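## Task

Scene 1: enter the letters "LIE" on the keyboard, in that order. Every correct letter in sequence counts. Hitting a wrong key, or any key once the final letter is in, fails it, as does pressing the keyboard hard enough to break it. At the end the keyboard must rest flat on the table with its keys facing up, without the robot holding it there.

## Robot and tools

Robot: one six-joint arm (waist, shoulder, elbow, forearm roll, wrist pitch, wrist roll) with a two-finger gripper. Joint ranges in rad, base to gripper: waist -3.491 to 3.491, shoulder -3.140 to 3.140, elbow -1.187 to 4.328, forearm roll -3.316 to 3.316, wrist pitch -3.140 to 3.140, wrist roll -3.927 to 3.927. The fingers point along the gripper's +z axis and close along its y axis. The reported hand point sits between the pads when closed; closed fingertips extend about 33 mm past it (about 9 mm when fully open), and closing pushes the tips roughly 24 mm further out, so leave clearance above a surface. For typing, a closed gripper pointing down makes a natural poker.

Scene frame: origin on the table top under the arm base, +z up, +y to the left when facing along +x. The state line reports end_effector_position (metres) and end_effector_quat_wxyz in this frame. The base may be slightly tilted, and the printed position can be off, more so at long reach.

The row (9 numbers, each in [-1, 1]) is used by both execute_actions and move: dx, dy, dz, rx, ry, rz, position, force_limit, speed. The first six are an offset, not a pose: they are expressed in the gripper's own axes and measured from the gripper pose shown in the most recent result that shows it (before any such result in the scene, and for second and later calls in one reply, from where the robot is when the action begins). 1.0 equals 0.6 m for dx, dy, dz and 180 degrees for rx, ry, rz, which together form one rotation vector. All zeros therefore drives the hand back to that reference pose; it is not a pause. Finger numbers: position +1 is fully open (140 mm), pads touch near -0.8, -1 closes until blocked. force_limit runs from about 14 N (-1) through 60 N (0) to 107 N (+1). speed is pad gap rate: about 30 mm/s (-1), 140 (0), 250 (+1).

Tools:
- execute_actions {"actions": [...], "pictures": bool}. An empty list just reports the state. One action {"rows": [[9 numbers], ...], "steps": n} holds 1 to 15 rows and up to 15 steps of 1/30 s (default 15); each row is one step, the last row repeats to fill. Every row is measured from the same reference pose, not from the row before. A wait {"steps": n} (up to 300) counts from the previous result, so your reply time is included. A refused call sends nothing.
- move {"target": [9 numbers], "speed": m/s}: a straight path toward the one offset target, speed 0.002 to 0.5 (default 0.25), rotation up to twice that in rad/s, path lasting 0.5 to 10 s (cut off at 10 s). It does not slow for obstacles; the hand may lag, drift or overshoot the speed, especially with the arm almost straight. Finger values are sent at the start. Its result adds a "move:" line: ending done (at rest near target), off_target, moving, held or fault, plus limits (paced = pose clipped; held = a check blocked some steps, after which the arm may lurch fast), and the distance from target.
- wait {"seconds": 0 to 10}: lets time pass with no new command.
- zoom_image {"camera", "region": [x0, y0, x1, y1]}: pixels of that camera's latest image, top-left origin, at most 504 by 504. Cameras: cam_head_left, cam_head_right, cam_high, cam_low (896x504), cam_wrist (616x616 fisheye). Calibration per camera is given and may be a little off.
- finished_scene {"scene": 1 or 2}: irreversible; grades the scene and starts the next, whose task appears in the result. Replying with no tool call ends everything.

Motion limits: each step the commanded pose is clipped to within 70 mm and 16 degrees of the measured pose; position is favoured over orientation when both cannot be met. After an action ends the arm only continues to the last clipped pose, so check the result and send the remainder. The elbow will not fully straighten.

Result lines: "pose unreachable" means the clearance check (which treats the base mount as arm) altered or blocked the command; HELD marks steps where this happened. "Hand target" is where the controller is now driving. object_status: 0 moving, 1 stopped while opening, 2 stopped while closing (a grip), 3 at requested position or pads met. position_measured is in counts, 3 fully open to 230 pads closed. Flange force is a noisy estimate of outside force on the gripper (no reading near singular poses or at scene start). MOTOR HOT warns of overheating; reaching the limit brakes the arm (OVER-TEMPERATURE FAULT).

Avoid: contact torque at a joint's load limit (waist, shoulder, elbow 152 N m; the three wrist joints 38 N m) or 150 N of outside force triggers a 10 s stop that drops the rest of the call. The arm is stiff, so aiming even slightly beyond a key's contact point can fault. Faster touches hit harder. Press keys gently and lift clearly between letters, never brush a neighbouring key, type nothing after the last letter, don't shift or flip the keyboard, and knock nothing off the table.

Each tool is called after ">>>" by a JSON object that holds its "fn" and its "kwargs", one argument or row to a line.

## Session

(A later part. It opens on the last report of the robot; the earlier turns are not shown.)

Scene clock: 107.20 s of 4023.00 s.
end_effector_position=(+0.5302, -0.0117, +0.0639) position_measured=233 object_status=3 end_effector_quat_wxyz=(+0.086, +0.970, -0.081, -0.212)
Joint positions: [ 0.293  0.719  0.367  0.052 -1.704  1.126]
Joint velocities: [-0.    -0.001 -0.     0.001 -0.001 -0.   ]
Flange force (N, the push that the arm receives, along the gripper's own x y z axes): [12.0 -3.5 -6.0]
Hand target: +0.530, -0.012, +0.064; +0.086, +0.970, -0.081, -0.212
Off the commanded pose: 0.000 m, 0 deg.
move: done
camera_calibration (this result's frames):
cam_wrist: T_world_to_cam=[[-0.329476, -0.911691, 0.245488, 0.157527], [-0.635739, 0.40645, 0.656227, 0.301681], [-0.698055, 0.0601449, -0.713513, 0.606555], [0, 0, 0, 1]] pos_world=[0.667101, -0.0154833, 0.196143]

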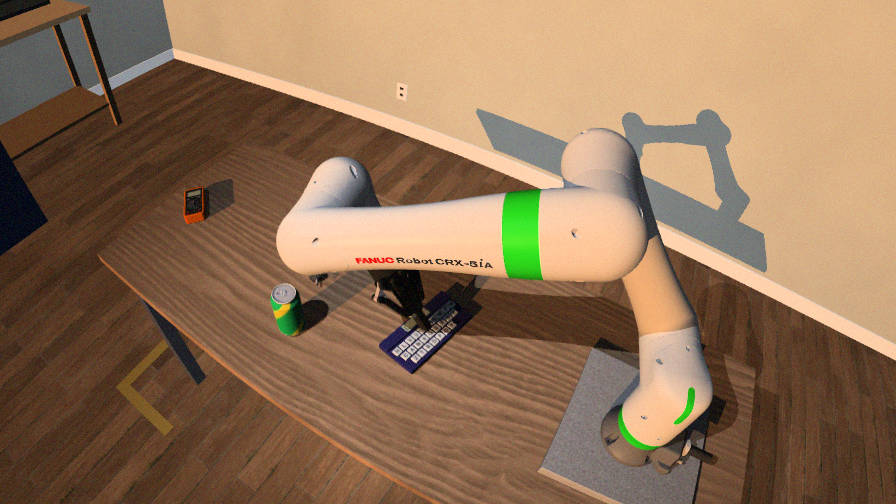

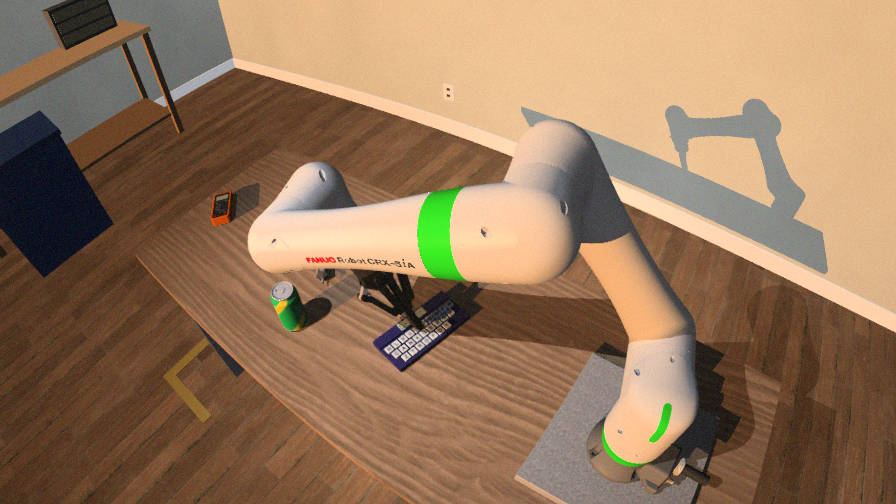

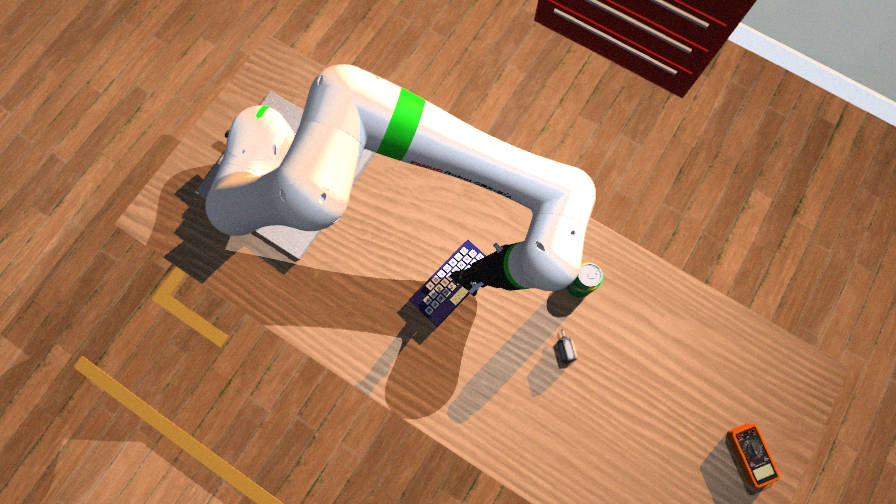

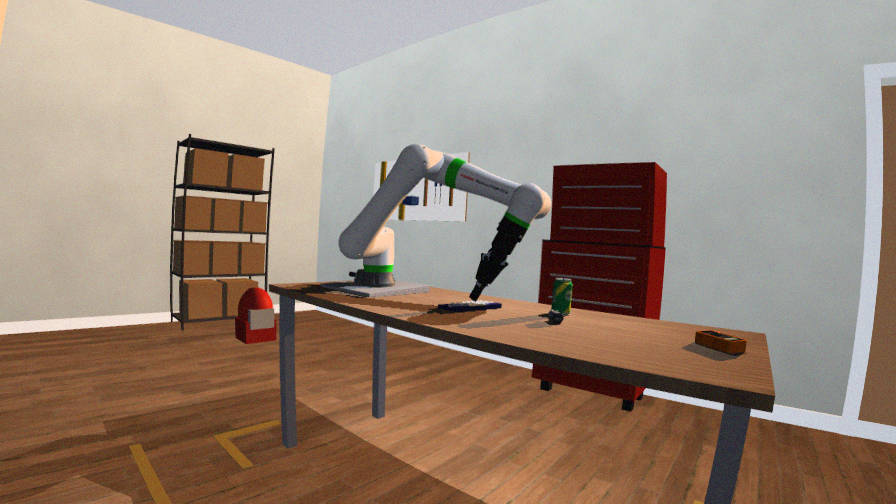

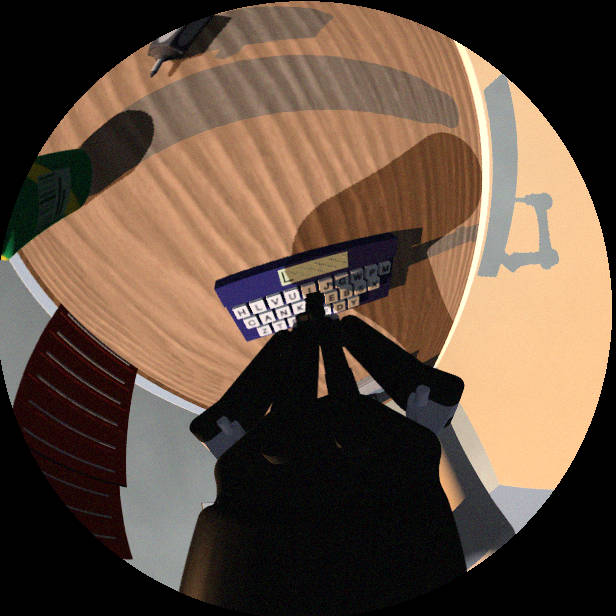

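>>> {"fn": "move", "kwargs": {
  "target": [0.005936, -0.002964, 0.01327, 0, 0, 0, -1, 0, 0],
  "speed": 0.01
}}

Scene clock: 112.00 s of 4023.00 s.
end_effector_position=(+0.5302, -0.0117, +0.0550) position_measured=233 object_status=3 end_effector_quat_wxyz=(+0.086, +0.970, -0.081, -0.212)
Joint positions: [ 0.293  0.726  0.357  0.052 -1.687  1.126]
Joint velocities: [-0.002  0.001 -0.    -0.    -0.001 -0.   ]
Flange force (N, the push that the arm receives, along the gripper's own x y z axes): [12.3 -3.3 -5.5]
Hand target: +0.530, -0.012, +0.055; +0.086, +0.970, -0.081, -0.212
Off the commanded pose: 0.000 m, 0 deg.
After step 90, 0.70 s passed at rest.
move: done
camera_calibration (this result's frames):
cam_wrist: T_world_to_cam=[[-0.329496, -0.91168, 0.245503, 0.159711], [-0.635733, 0.406474, 0.656218, 0.307552], [-0.698052, 0.060147, -0.713517, 0.600225], [0, 0, 0, 1]] pos_world=[0.667133, -0.0155082, 0.18724]

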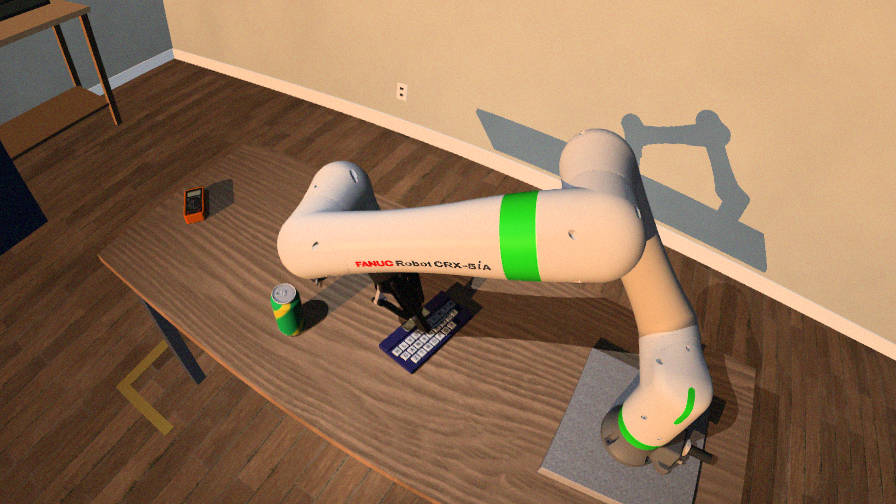

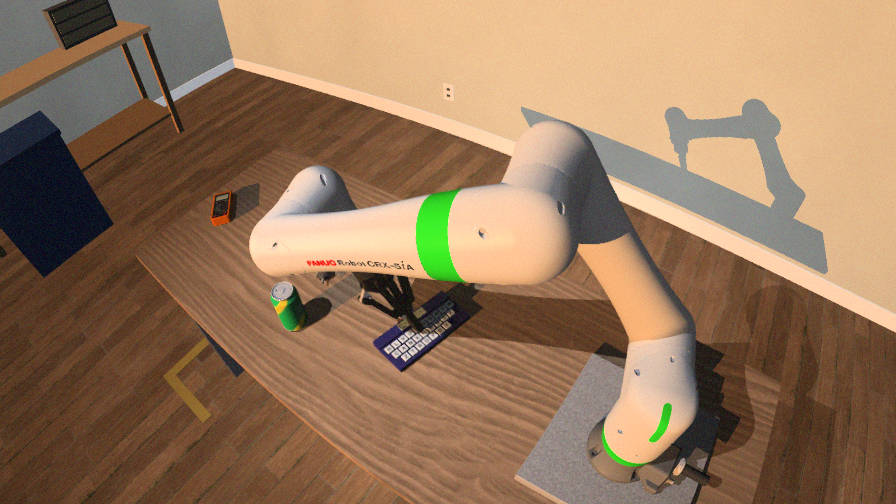

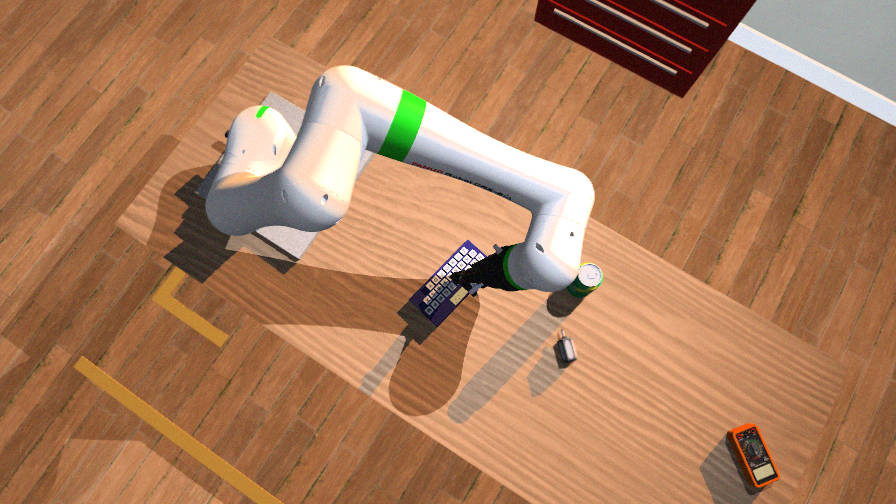

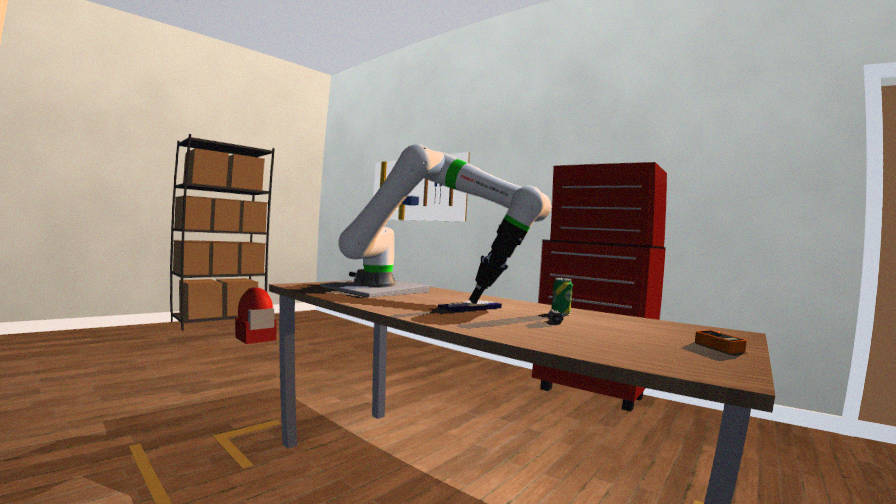

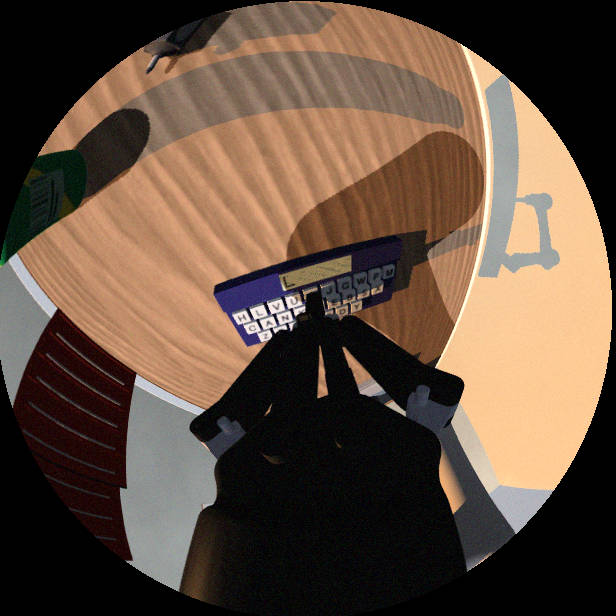

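Display still shows only "L". Going down about 1.2 mm to the depth at which L registered.

>>> {"fn": "move", "kwargs": {
  "target": [0.0008, -0.0004, 0.001789, 0, 0, 0, -1, 0, 0],
  "speed": 0.004
}}

Scene clock: 113.47 s of 4023.00 s.
end_effector_position=(+0.5302, -0.0117, +0.0538) position_measured=233 object_status=3 end_effector_quat_wxyz=(+0.086, +0.970, -0.081, -0.212)
Joint positions: [ 0.293  0.727  0.356  0.052 -1.685  1.126]
Joint velocities: [ 0.001  0.001 -0.    -0.001  0.     0.002]
Flange force (N, the push that the arm receives, along the gripper's own x y z axes): [11.3 -3.9 -6.1]
Hand target: +0.530, -0.012, +0.054; +0.086, +0.970, -0.081, -0.212
Off the commanded pose: 0.000 m, 0 deg.
move: done
camera_calibration (this result's frames):
cam_wrist: T_world_to_cam=[[-0.329498, -0.911679, 0.245503, 0.160006], [-0.635731, 0.406477, 0.656218, 0.308342], [-0.698052, 0.0601488, -0.713516, 0.599372], [0, 0, 0, 1]] pos_world=[0.667137, -0.0155109, 0.18604]

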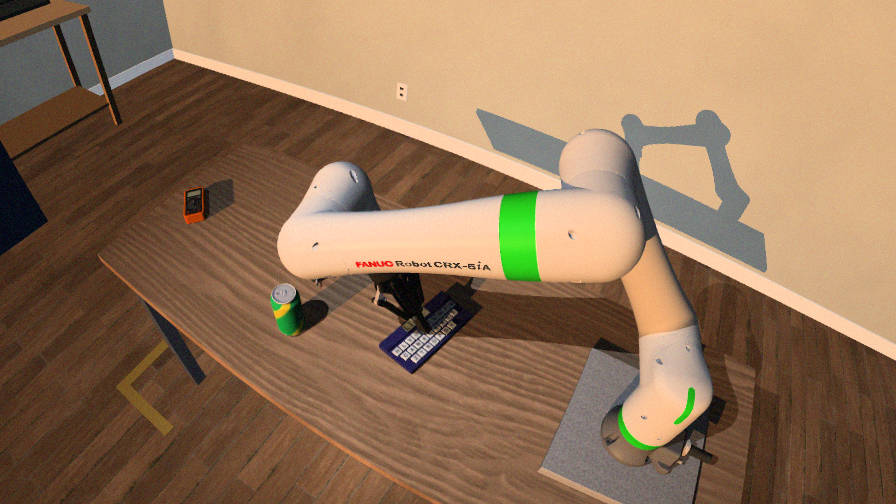

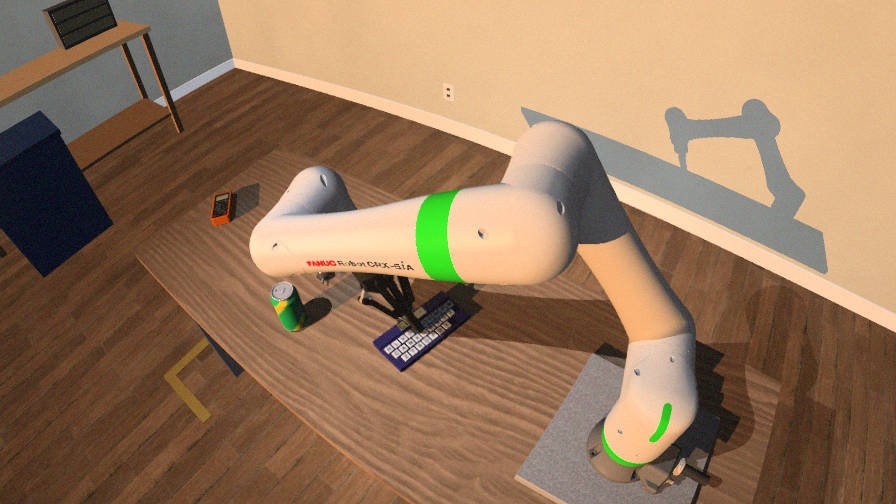

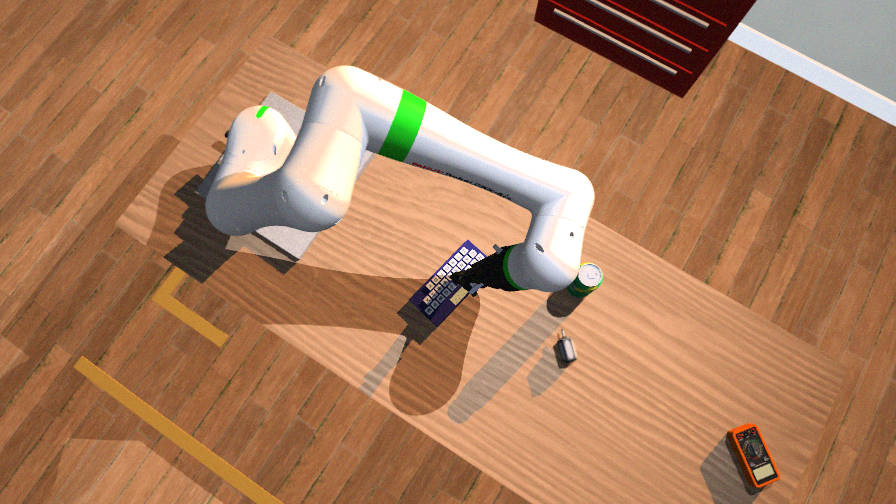

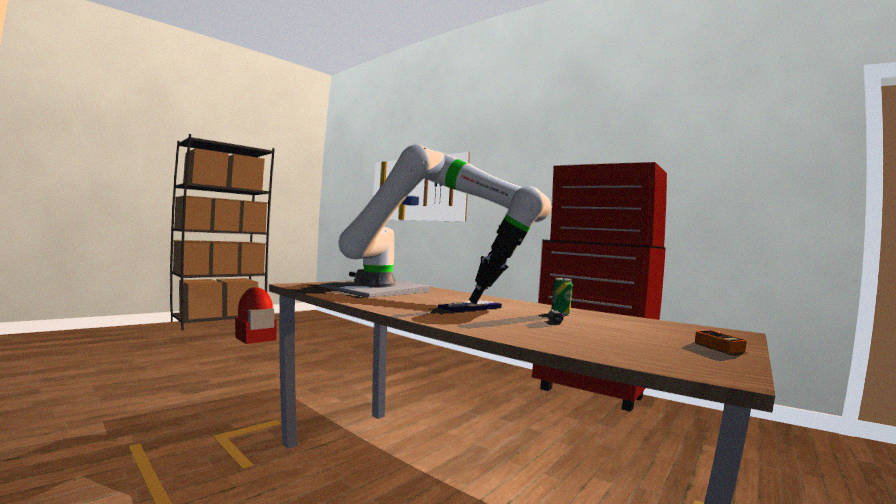

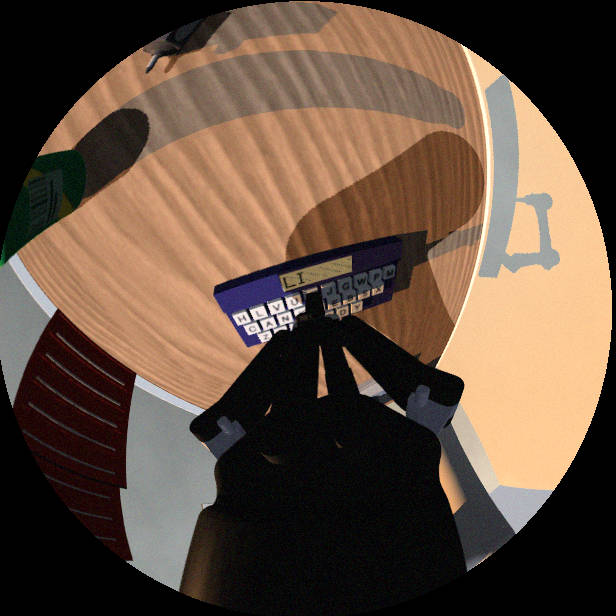

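"LI" is displayed. Lifting straight up.

>>> {"fn": "move", "kwargs": {
  "target": [-0.00667, 0.00333, -0.01491, 0, 0, 0, -1, 0, 0],
  "speed": 0.03
}}

Scene clock: 115.37 s of 4023.00 s.
end_effector_position=(+0.5302, -0.0118, +0.0639) position_measured=233 object_status=3 end_effector_quat_wxyz=(+0.086, +0.970, -0.081, -0.212)
Joint positions: [ 0.293  0.719  0.366  0.052 -1.704  1.126]
Joint velocities: [ 0.001  0.     0.     0.001 -0.     0.   ]
Flange force (N, the push that the arm receives, along the gripper's own x y z axes): [8.5 -3.0 -3.4]
Hand target: +0.530, -0.012, +0.064; +0.086, +0.970, -0.081, -0.212
Off the commanded pose: 0.000 m, 0 deg.
move: done
camera_calibration (this result's frames):
cam_wrist: T_world_to_cam=[[-0.329473, -0.911656, 0.245622, 0.157471], [-0.635776, 0.406548, 0.656131, 0.301807], [-0.698023, 0.0600168, -0.713556, 0.606506], [0, 0, 0, 1]] pos_world=[0.66712, -0.0155403, 0.196072]

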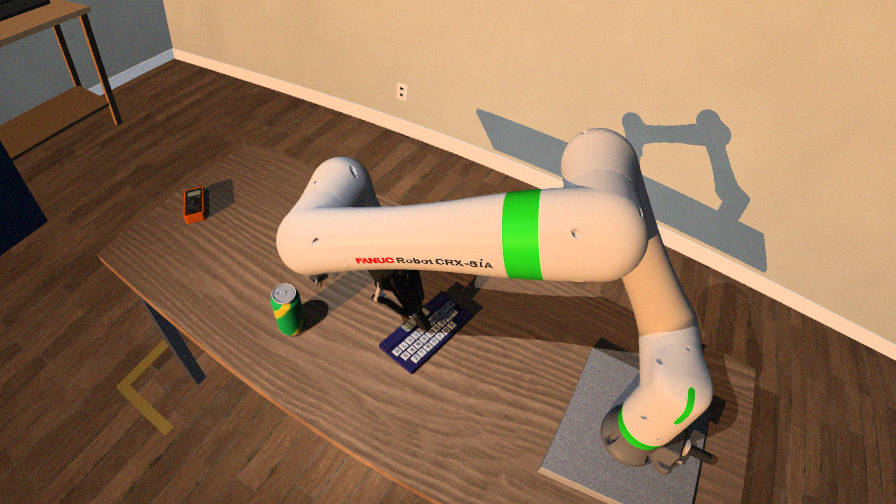

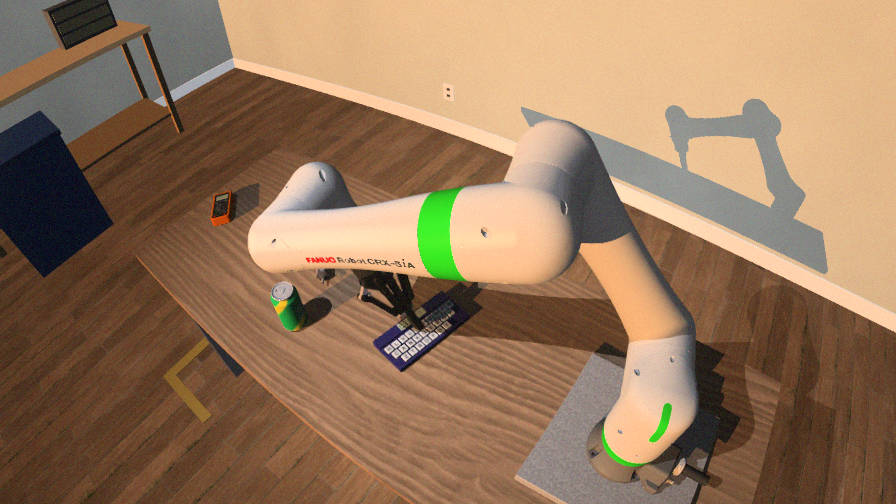

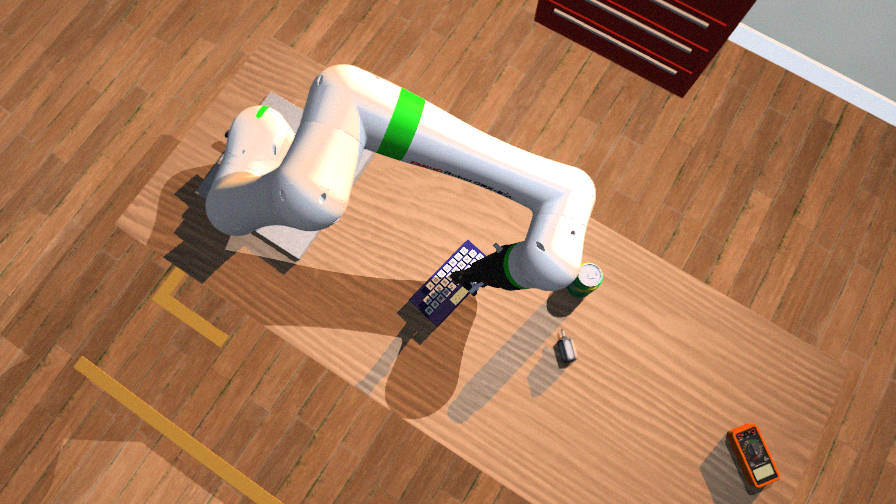

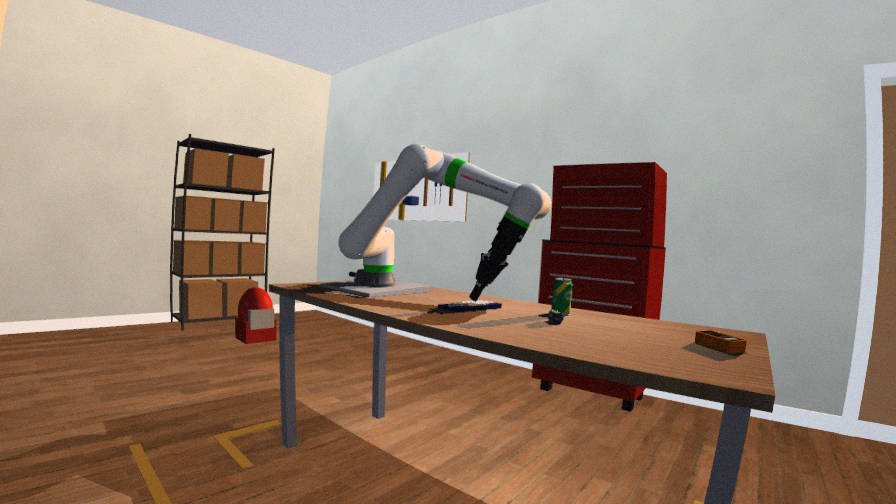

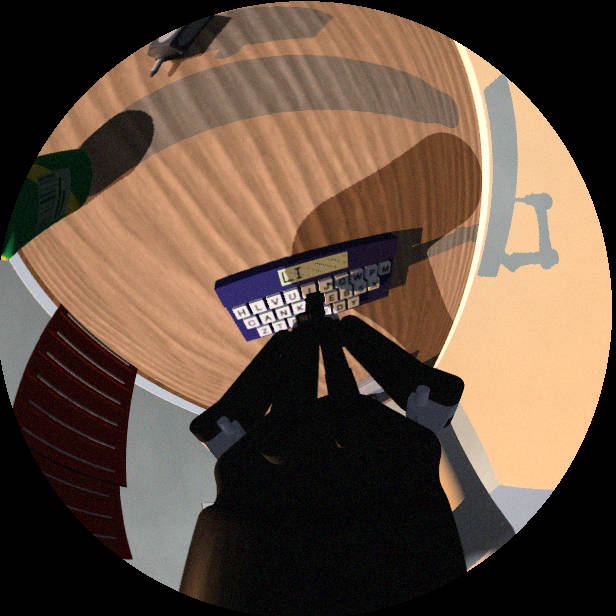

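>>> {"fn": "move", "kwargs": {
  "target": [-0.02987, 0.03867, 0.02202, 0, 0, 0, -1, 0, 0],
  "speed": 0.05
}}

Scene clock: 118.83 s of 4023.00 s.
end_effector_position=(+0.5058, -0.0326, +0.0638) position_measured=233 object_status=3 end_effector_quat_wxyz=(+0.086, +0.970, -0.081, -0.212)
Joint positions: [ 0.272  0.654  0.261  0.062 -1.661  1.143]
Joint velocities: [ 0.     0.001 -0.    -0.    -0.    -0.   ]
Flange force (N, the push that the arm receives, along the gripper's own x y z axes): [11.1 -3.9 -4.5]
Hand target: +0.506, -0.033, +0.064; +0.086, +0.970, -0.081, -0.212
Off the commanded pose: 0.000 m, 0 deg.
move: done
camera_calibration (this result's frames):
cam_wrist: T_world_to_cam=[[-0.329554, -0.911613, 0.245675, 0.130461], [-0.635768, 0.406644, 0.656078, 0.294745], [-0.697992, 0.060021, -0.713586, 0.590647], [0, 0, 0, 1]] pos_world=[0.642651, -0.0363773, 0.196051]

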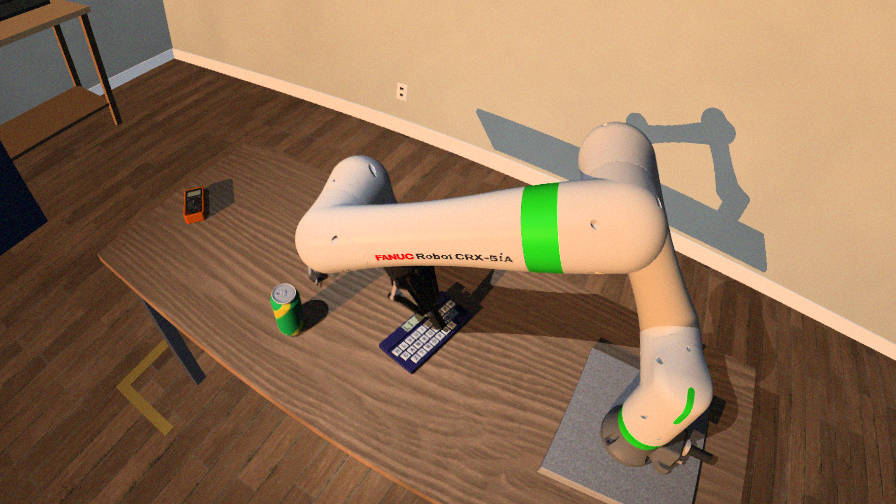

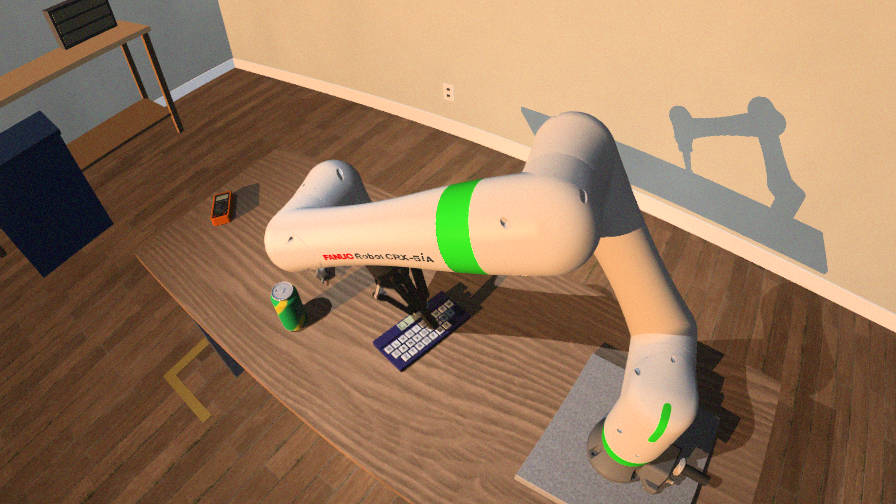

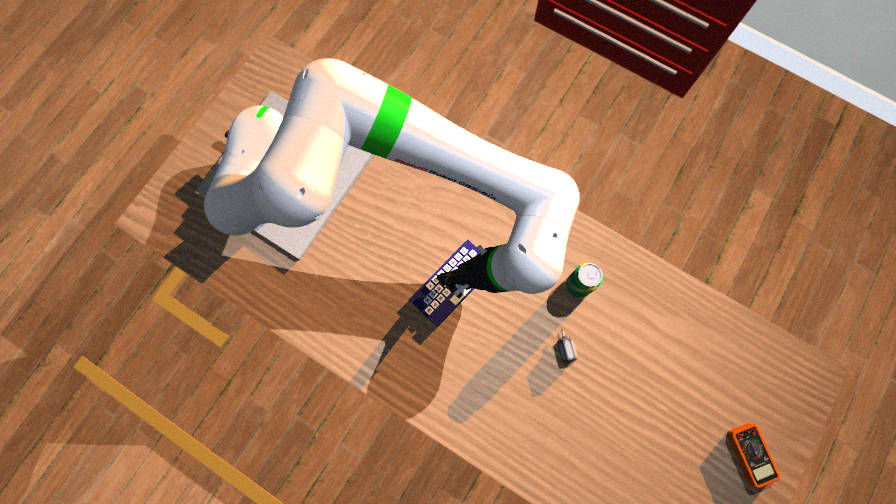

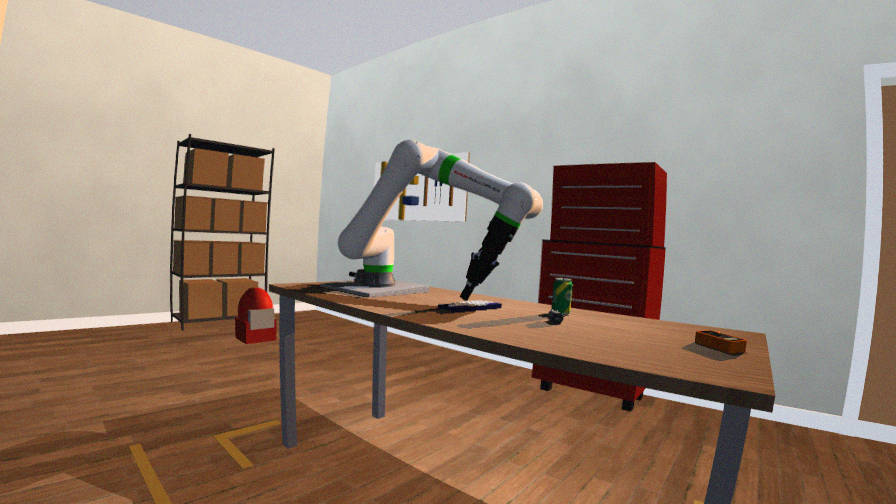

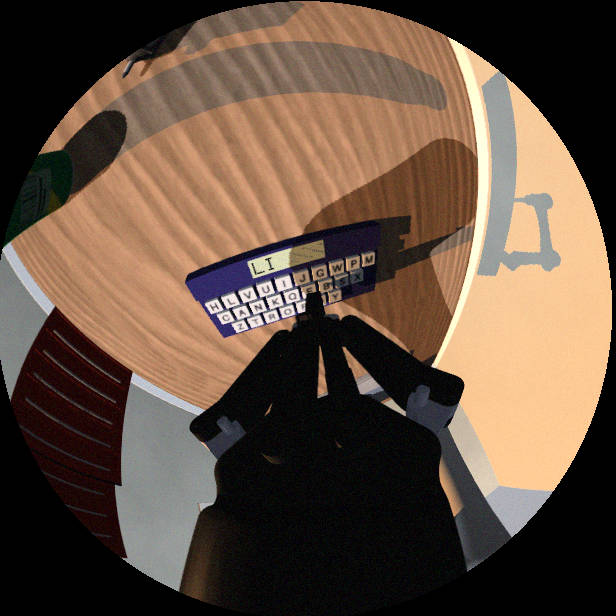

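>>> {"fn": "zoom_image", "kwargs": {
  "camera": "cam_wrist",
  "region": [270, 250, 350, 320]
}}

Region (270, 250, 350, 320) of cam_wrist's 616x616 image, scaled by 6.300, with more detail than that image has; it fills the top 441 rows of this view, and the rest is white.

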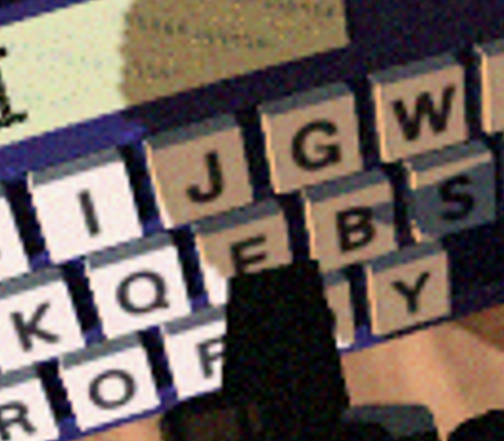

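>>> {"fn": "move", "kwargs": {
  "target": [0.00667, -0.00333, 0.01491, 0, 0, 0, -1, 0, 0],
  "speed": 0.008
}}

Scene clock: 122.43 s of 4023.00 s.
end_effector_position=(+0.5058, -0.0326, +0.0538) position_measured=233 object_status=3 end_effector_quat_wxyz=(+0.086, +0.970, -0.081, -0.212)
Joint positions: [ 0.271  0.664  0.251  0.062 -1.642  1.143]
Joint velocities: [-0.002  0.    -0.     0.001 -0.001  0.   ]
Flange force (N, the push that the arm receives, along the gripper's own x y z axes): [10.7 -4.2 -5.9]
Hand target: +0.506, -0.033, +0.054; +0.086, +0.970, -0.081, -0.212
Off the commanded pose: 0.000 m, 0 deg.
move: done
camera_calibration (this result's frames):
cam_wrist: T_world_to_cam=[[-0.329577, -0.911601, 0.245689, 0.132915], [-0.635763, 0.406671, 0.656068, 0.301341], [-0.697986, 0.0600249, -0.713591, 0.583535], [0, 0, 0, 1]] pos_world=[0.642687, -0.0364078, 0.186049]

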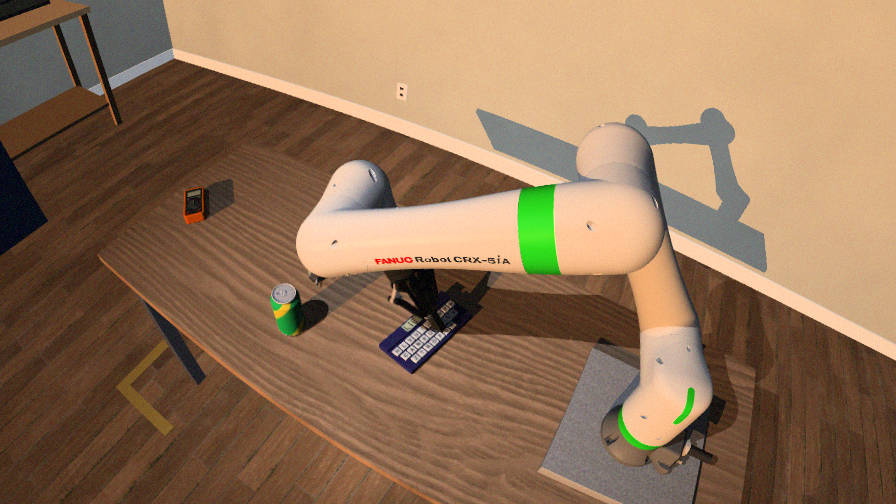

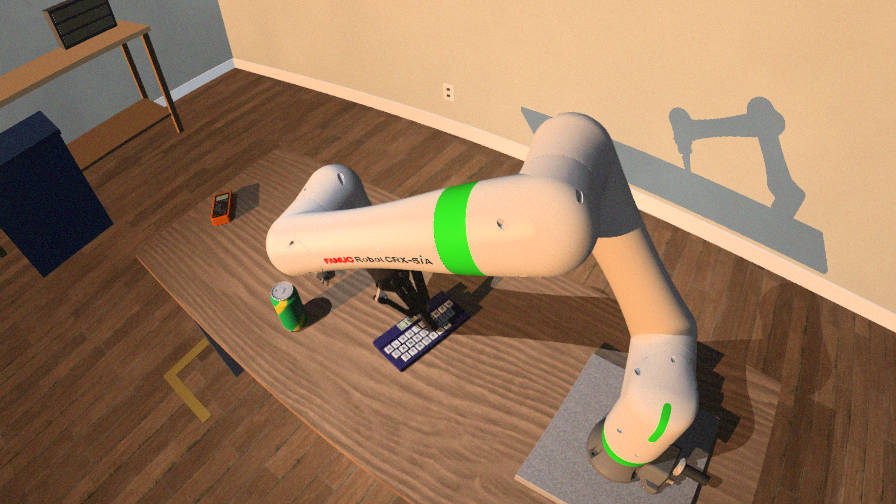

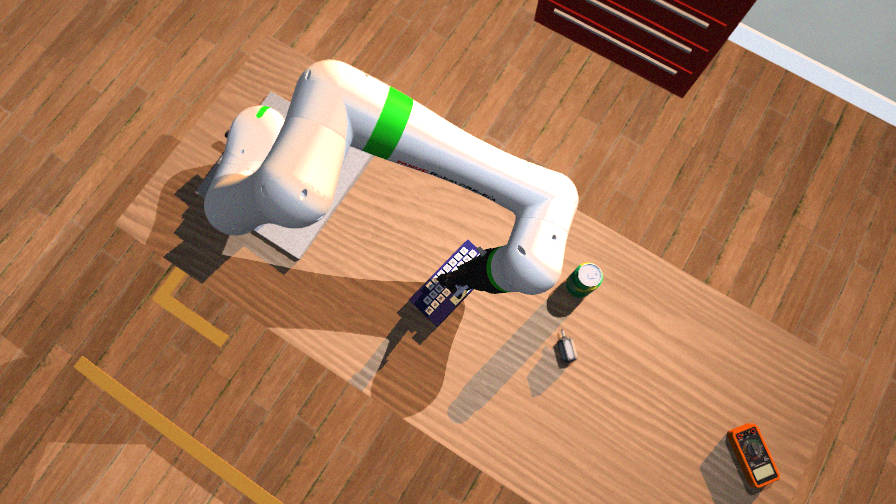

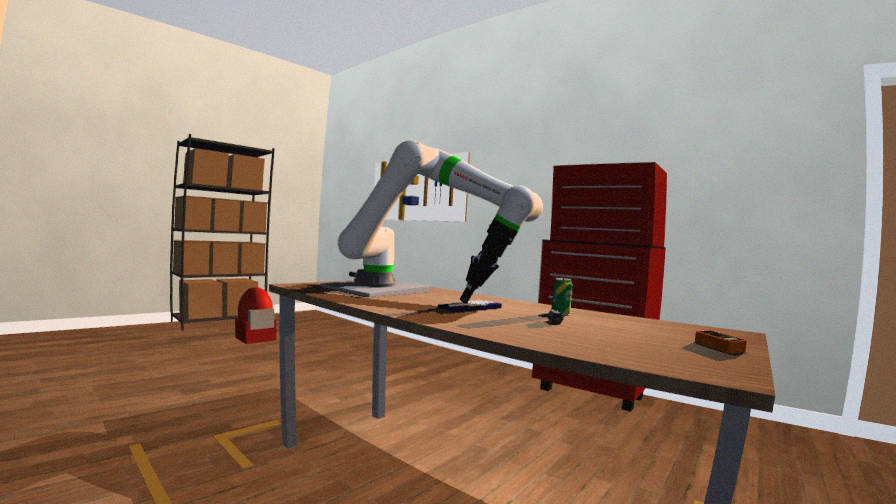

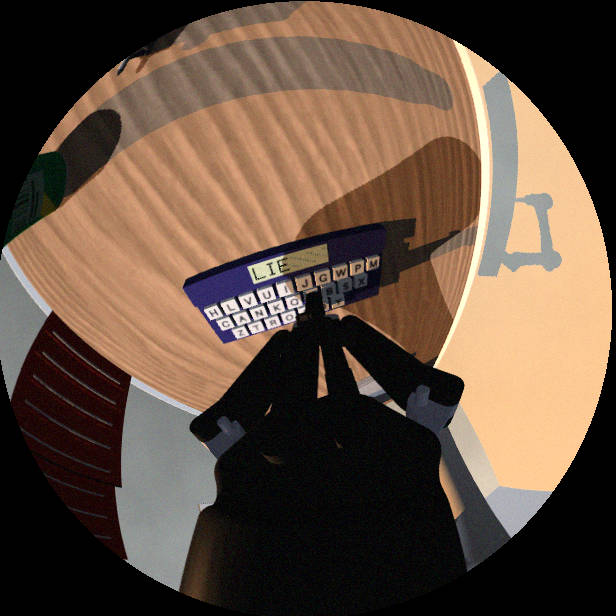

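"LIE" is displayed. Lifting clear of the keyboard.

>>> {"fn": "move", "kwargs": {
  "target": [-0.02668, 0.01332, -0.05964, 0, 0, 0, -1, 0, 0],
  "speed": 0.06
}}

Scene clock: 124.03 s of 4023.00 s.
end_effector_position=(+0.5057, -0.0325, +0.0939) position_measured=233 object_status=3 end_effector_quat_wxyz=(+0.086, +0.970, -0.081, -0.212)
Joint positions: [ 0.274  0.629  0.294  0.061 -1.72   1.145]
Joint velocities: [-0.  0.  0. -0.  0. -0.]
Flange force (N, the push that the arm receives, along the gripper's own x y z axes): [8.6 -3.5 -3.9]
Hand target: +0.506, -0.033, +0.094; +0.086, +0.970, -0.081, -0.212
Off the commanded pose: 0.000 m, 0 deg.
move: done
camera_calibration (this result's frames):
cam_wrist: T_world_to_cam=[[-0.329497, -0.911653, 0.245603, 0.123105], [-0.635816, 0.406555, 0.656088, 0.274957], [-0.697975, 0.0600208, -0.713602, 0.611991], [0, 0, 0, 1]] pos_world=[0.642539, -0.0362878, 0.226087]

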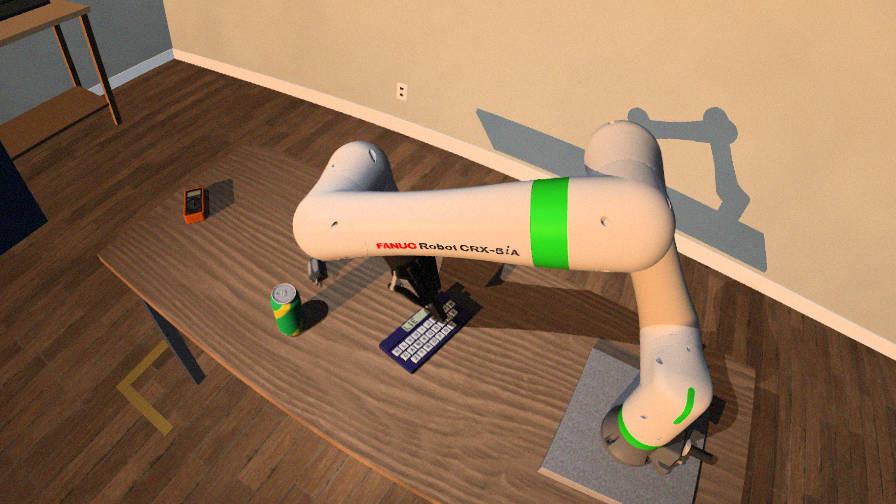

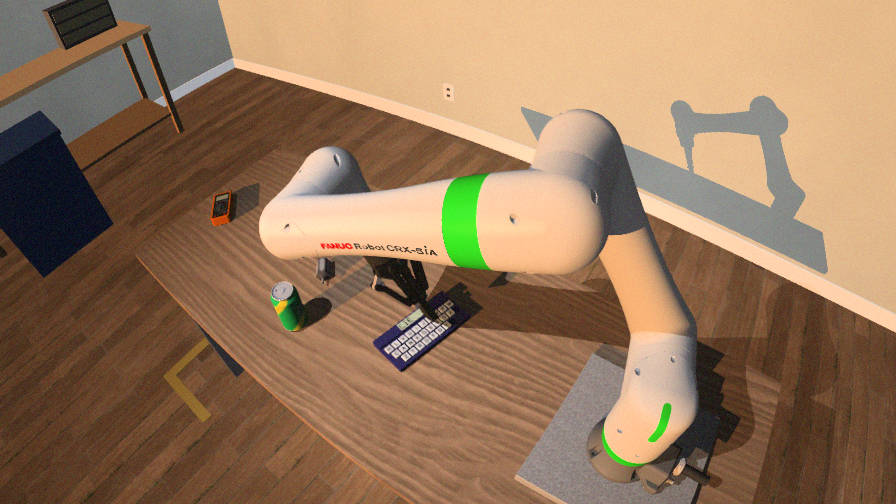

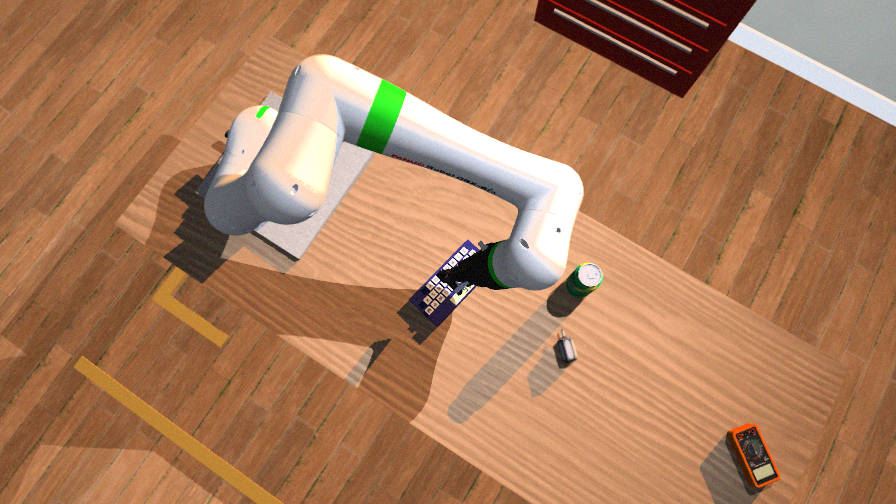

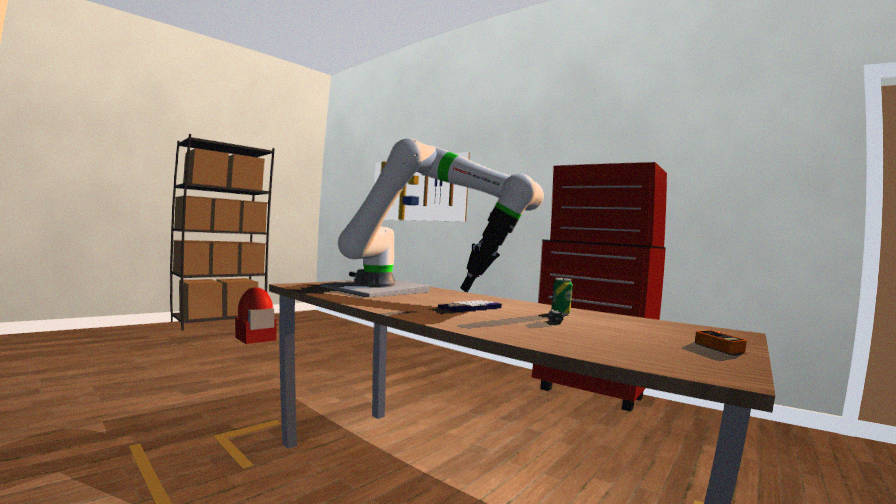

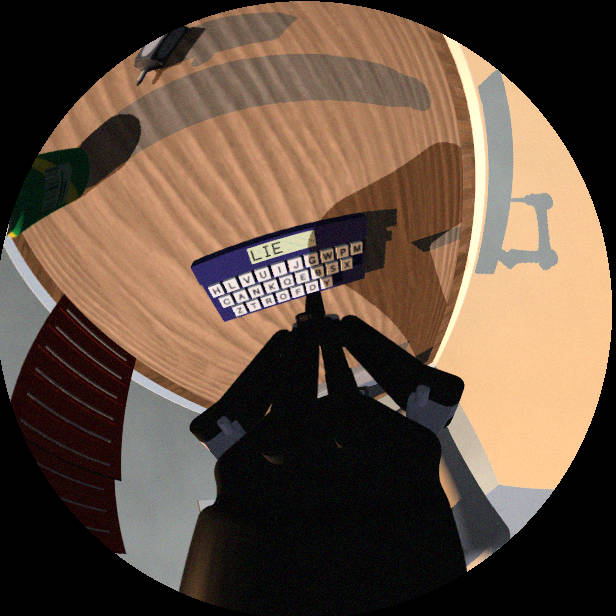

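The display reads "LIE" and the gripper is clear of the keyboard.

>>> {"fn": "finished_scene", "kwargs": {
  "scene": 1
}}

The scene is finished: the task was done.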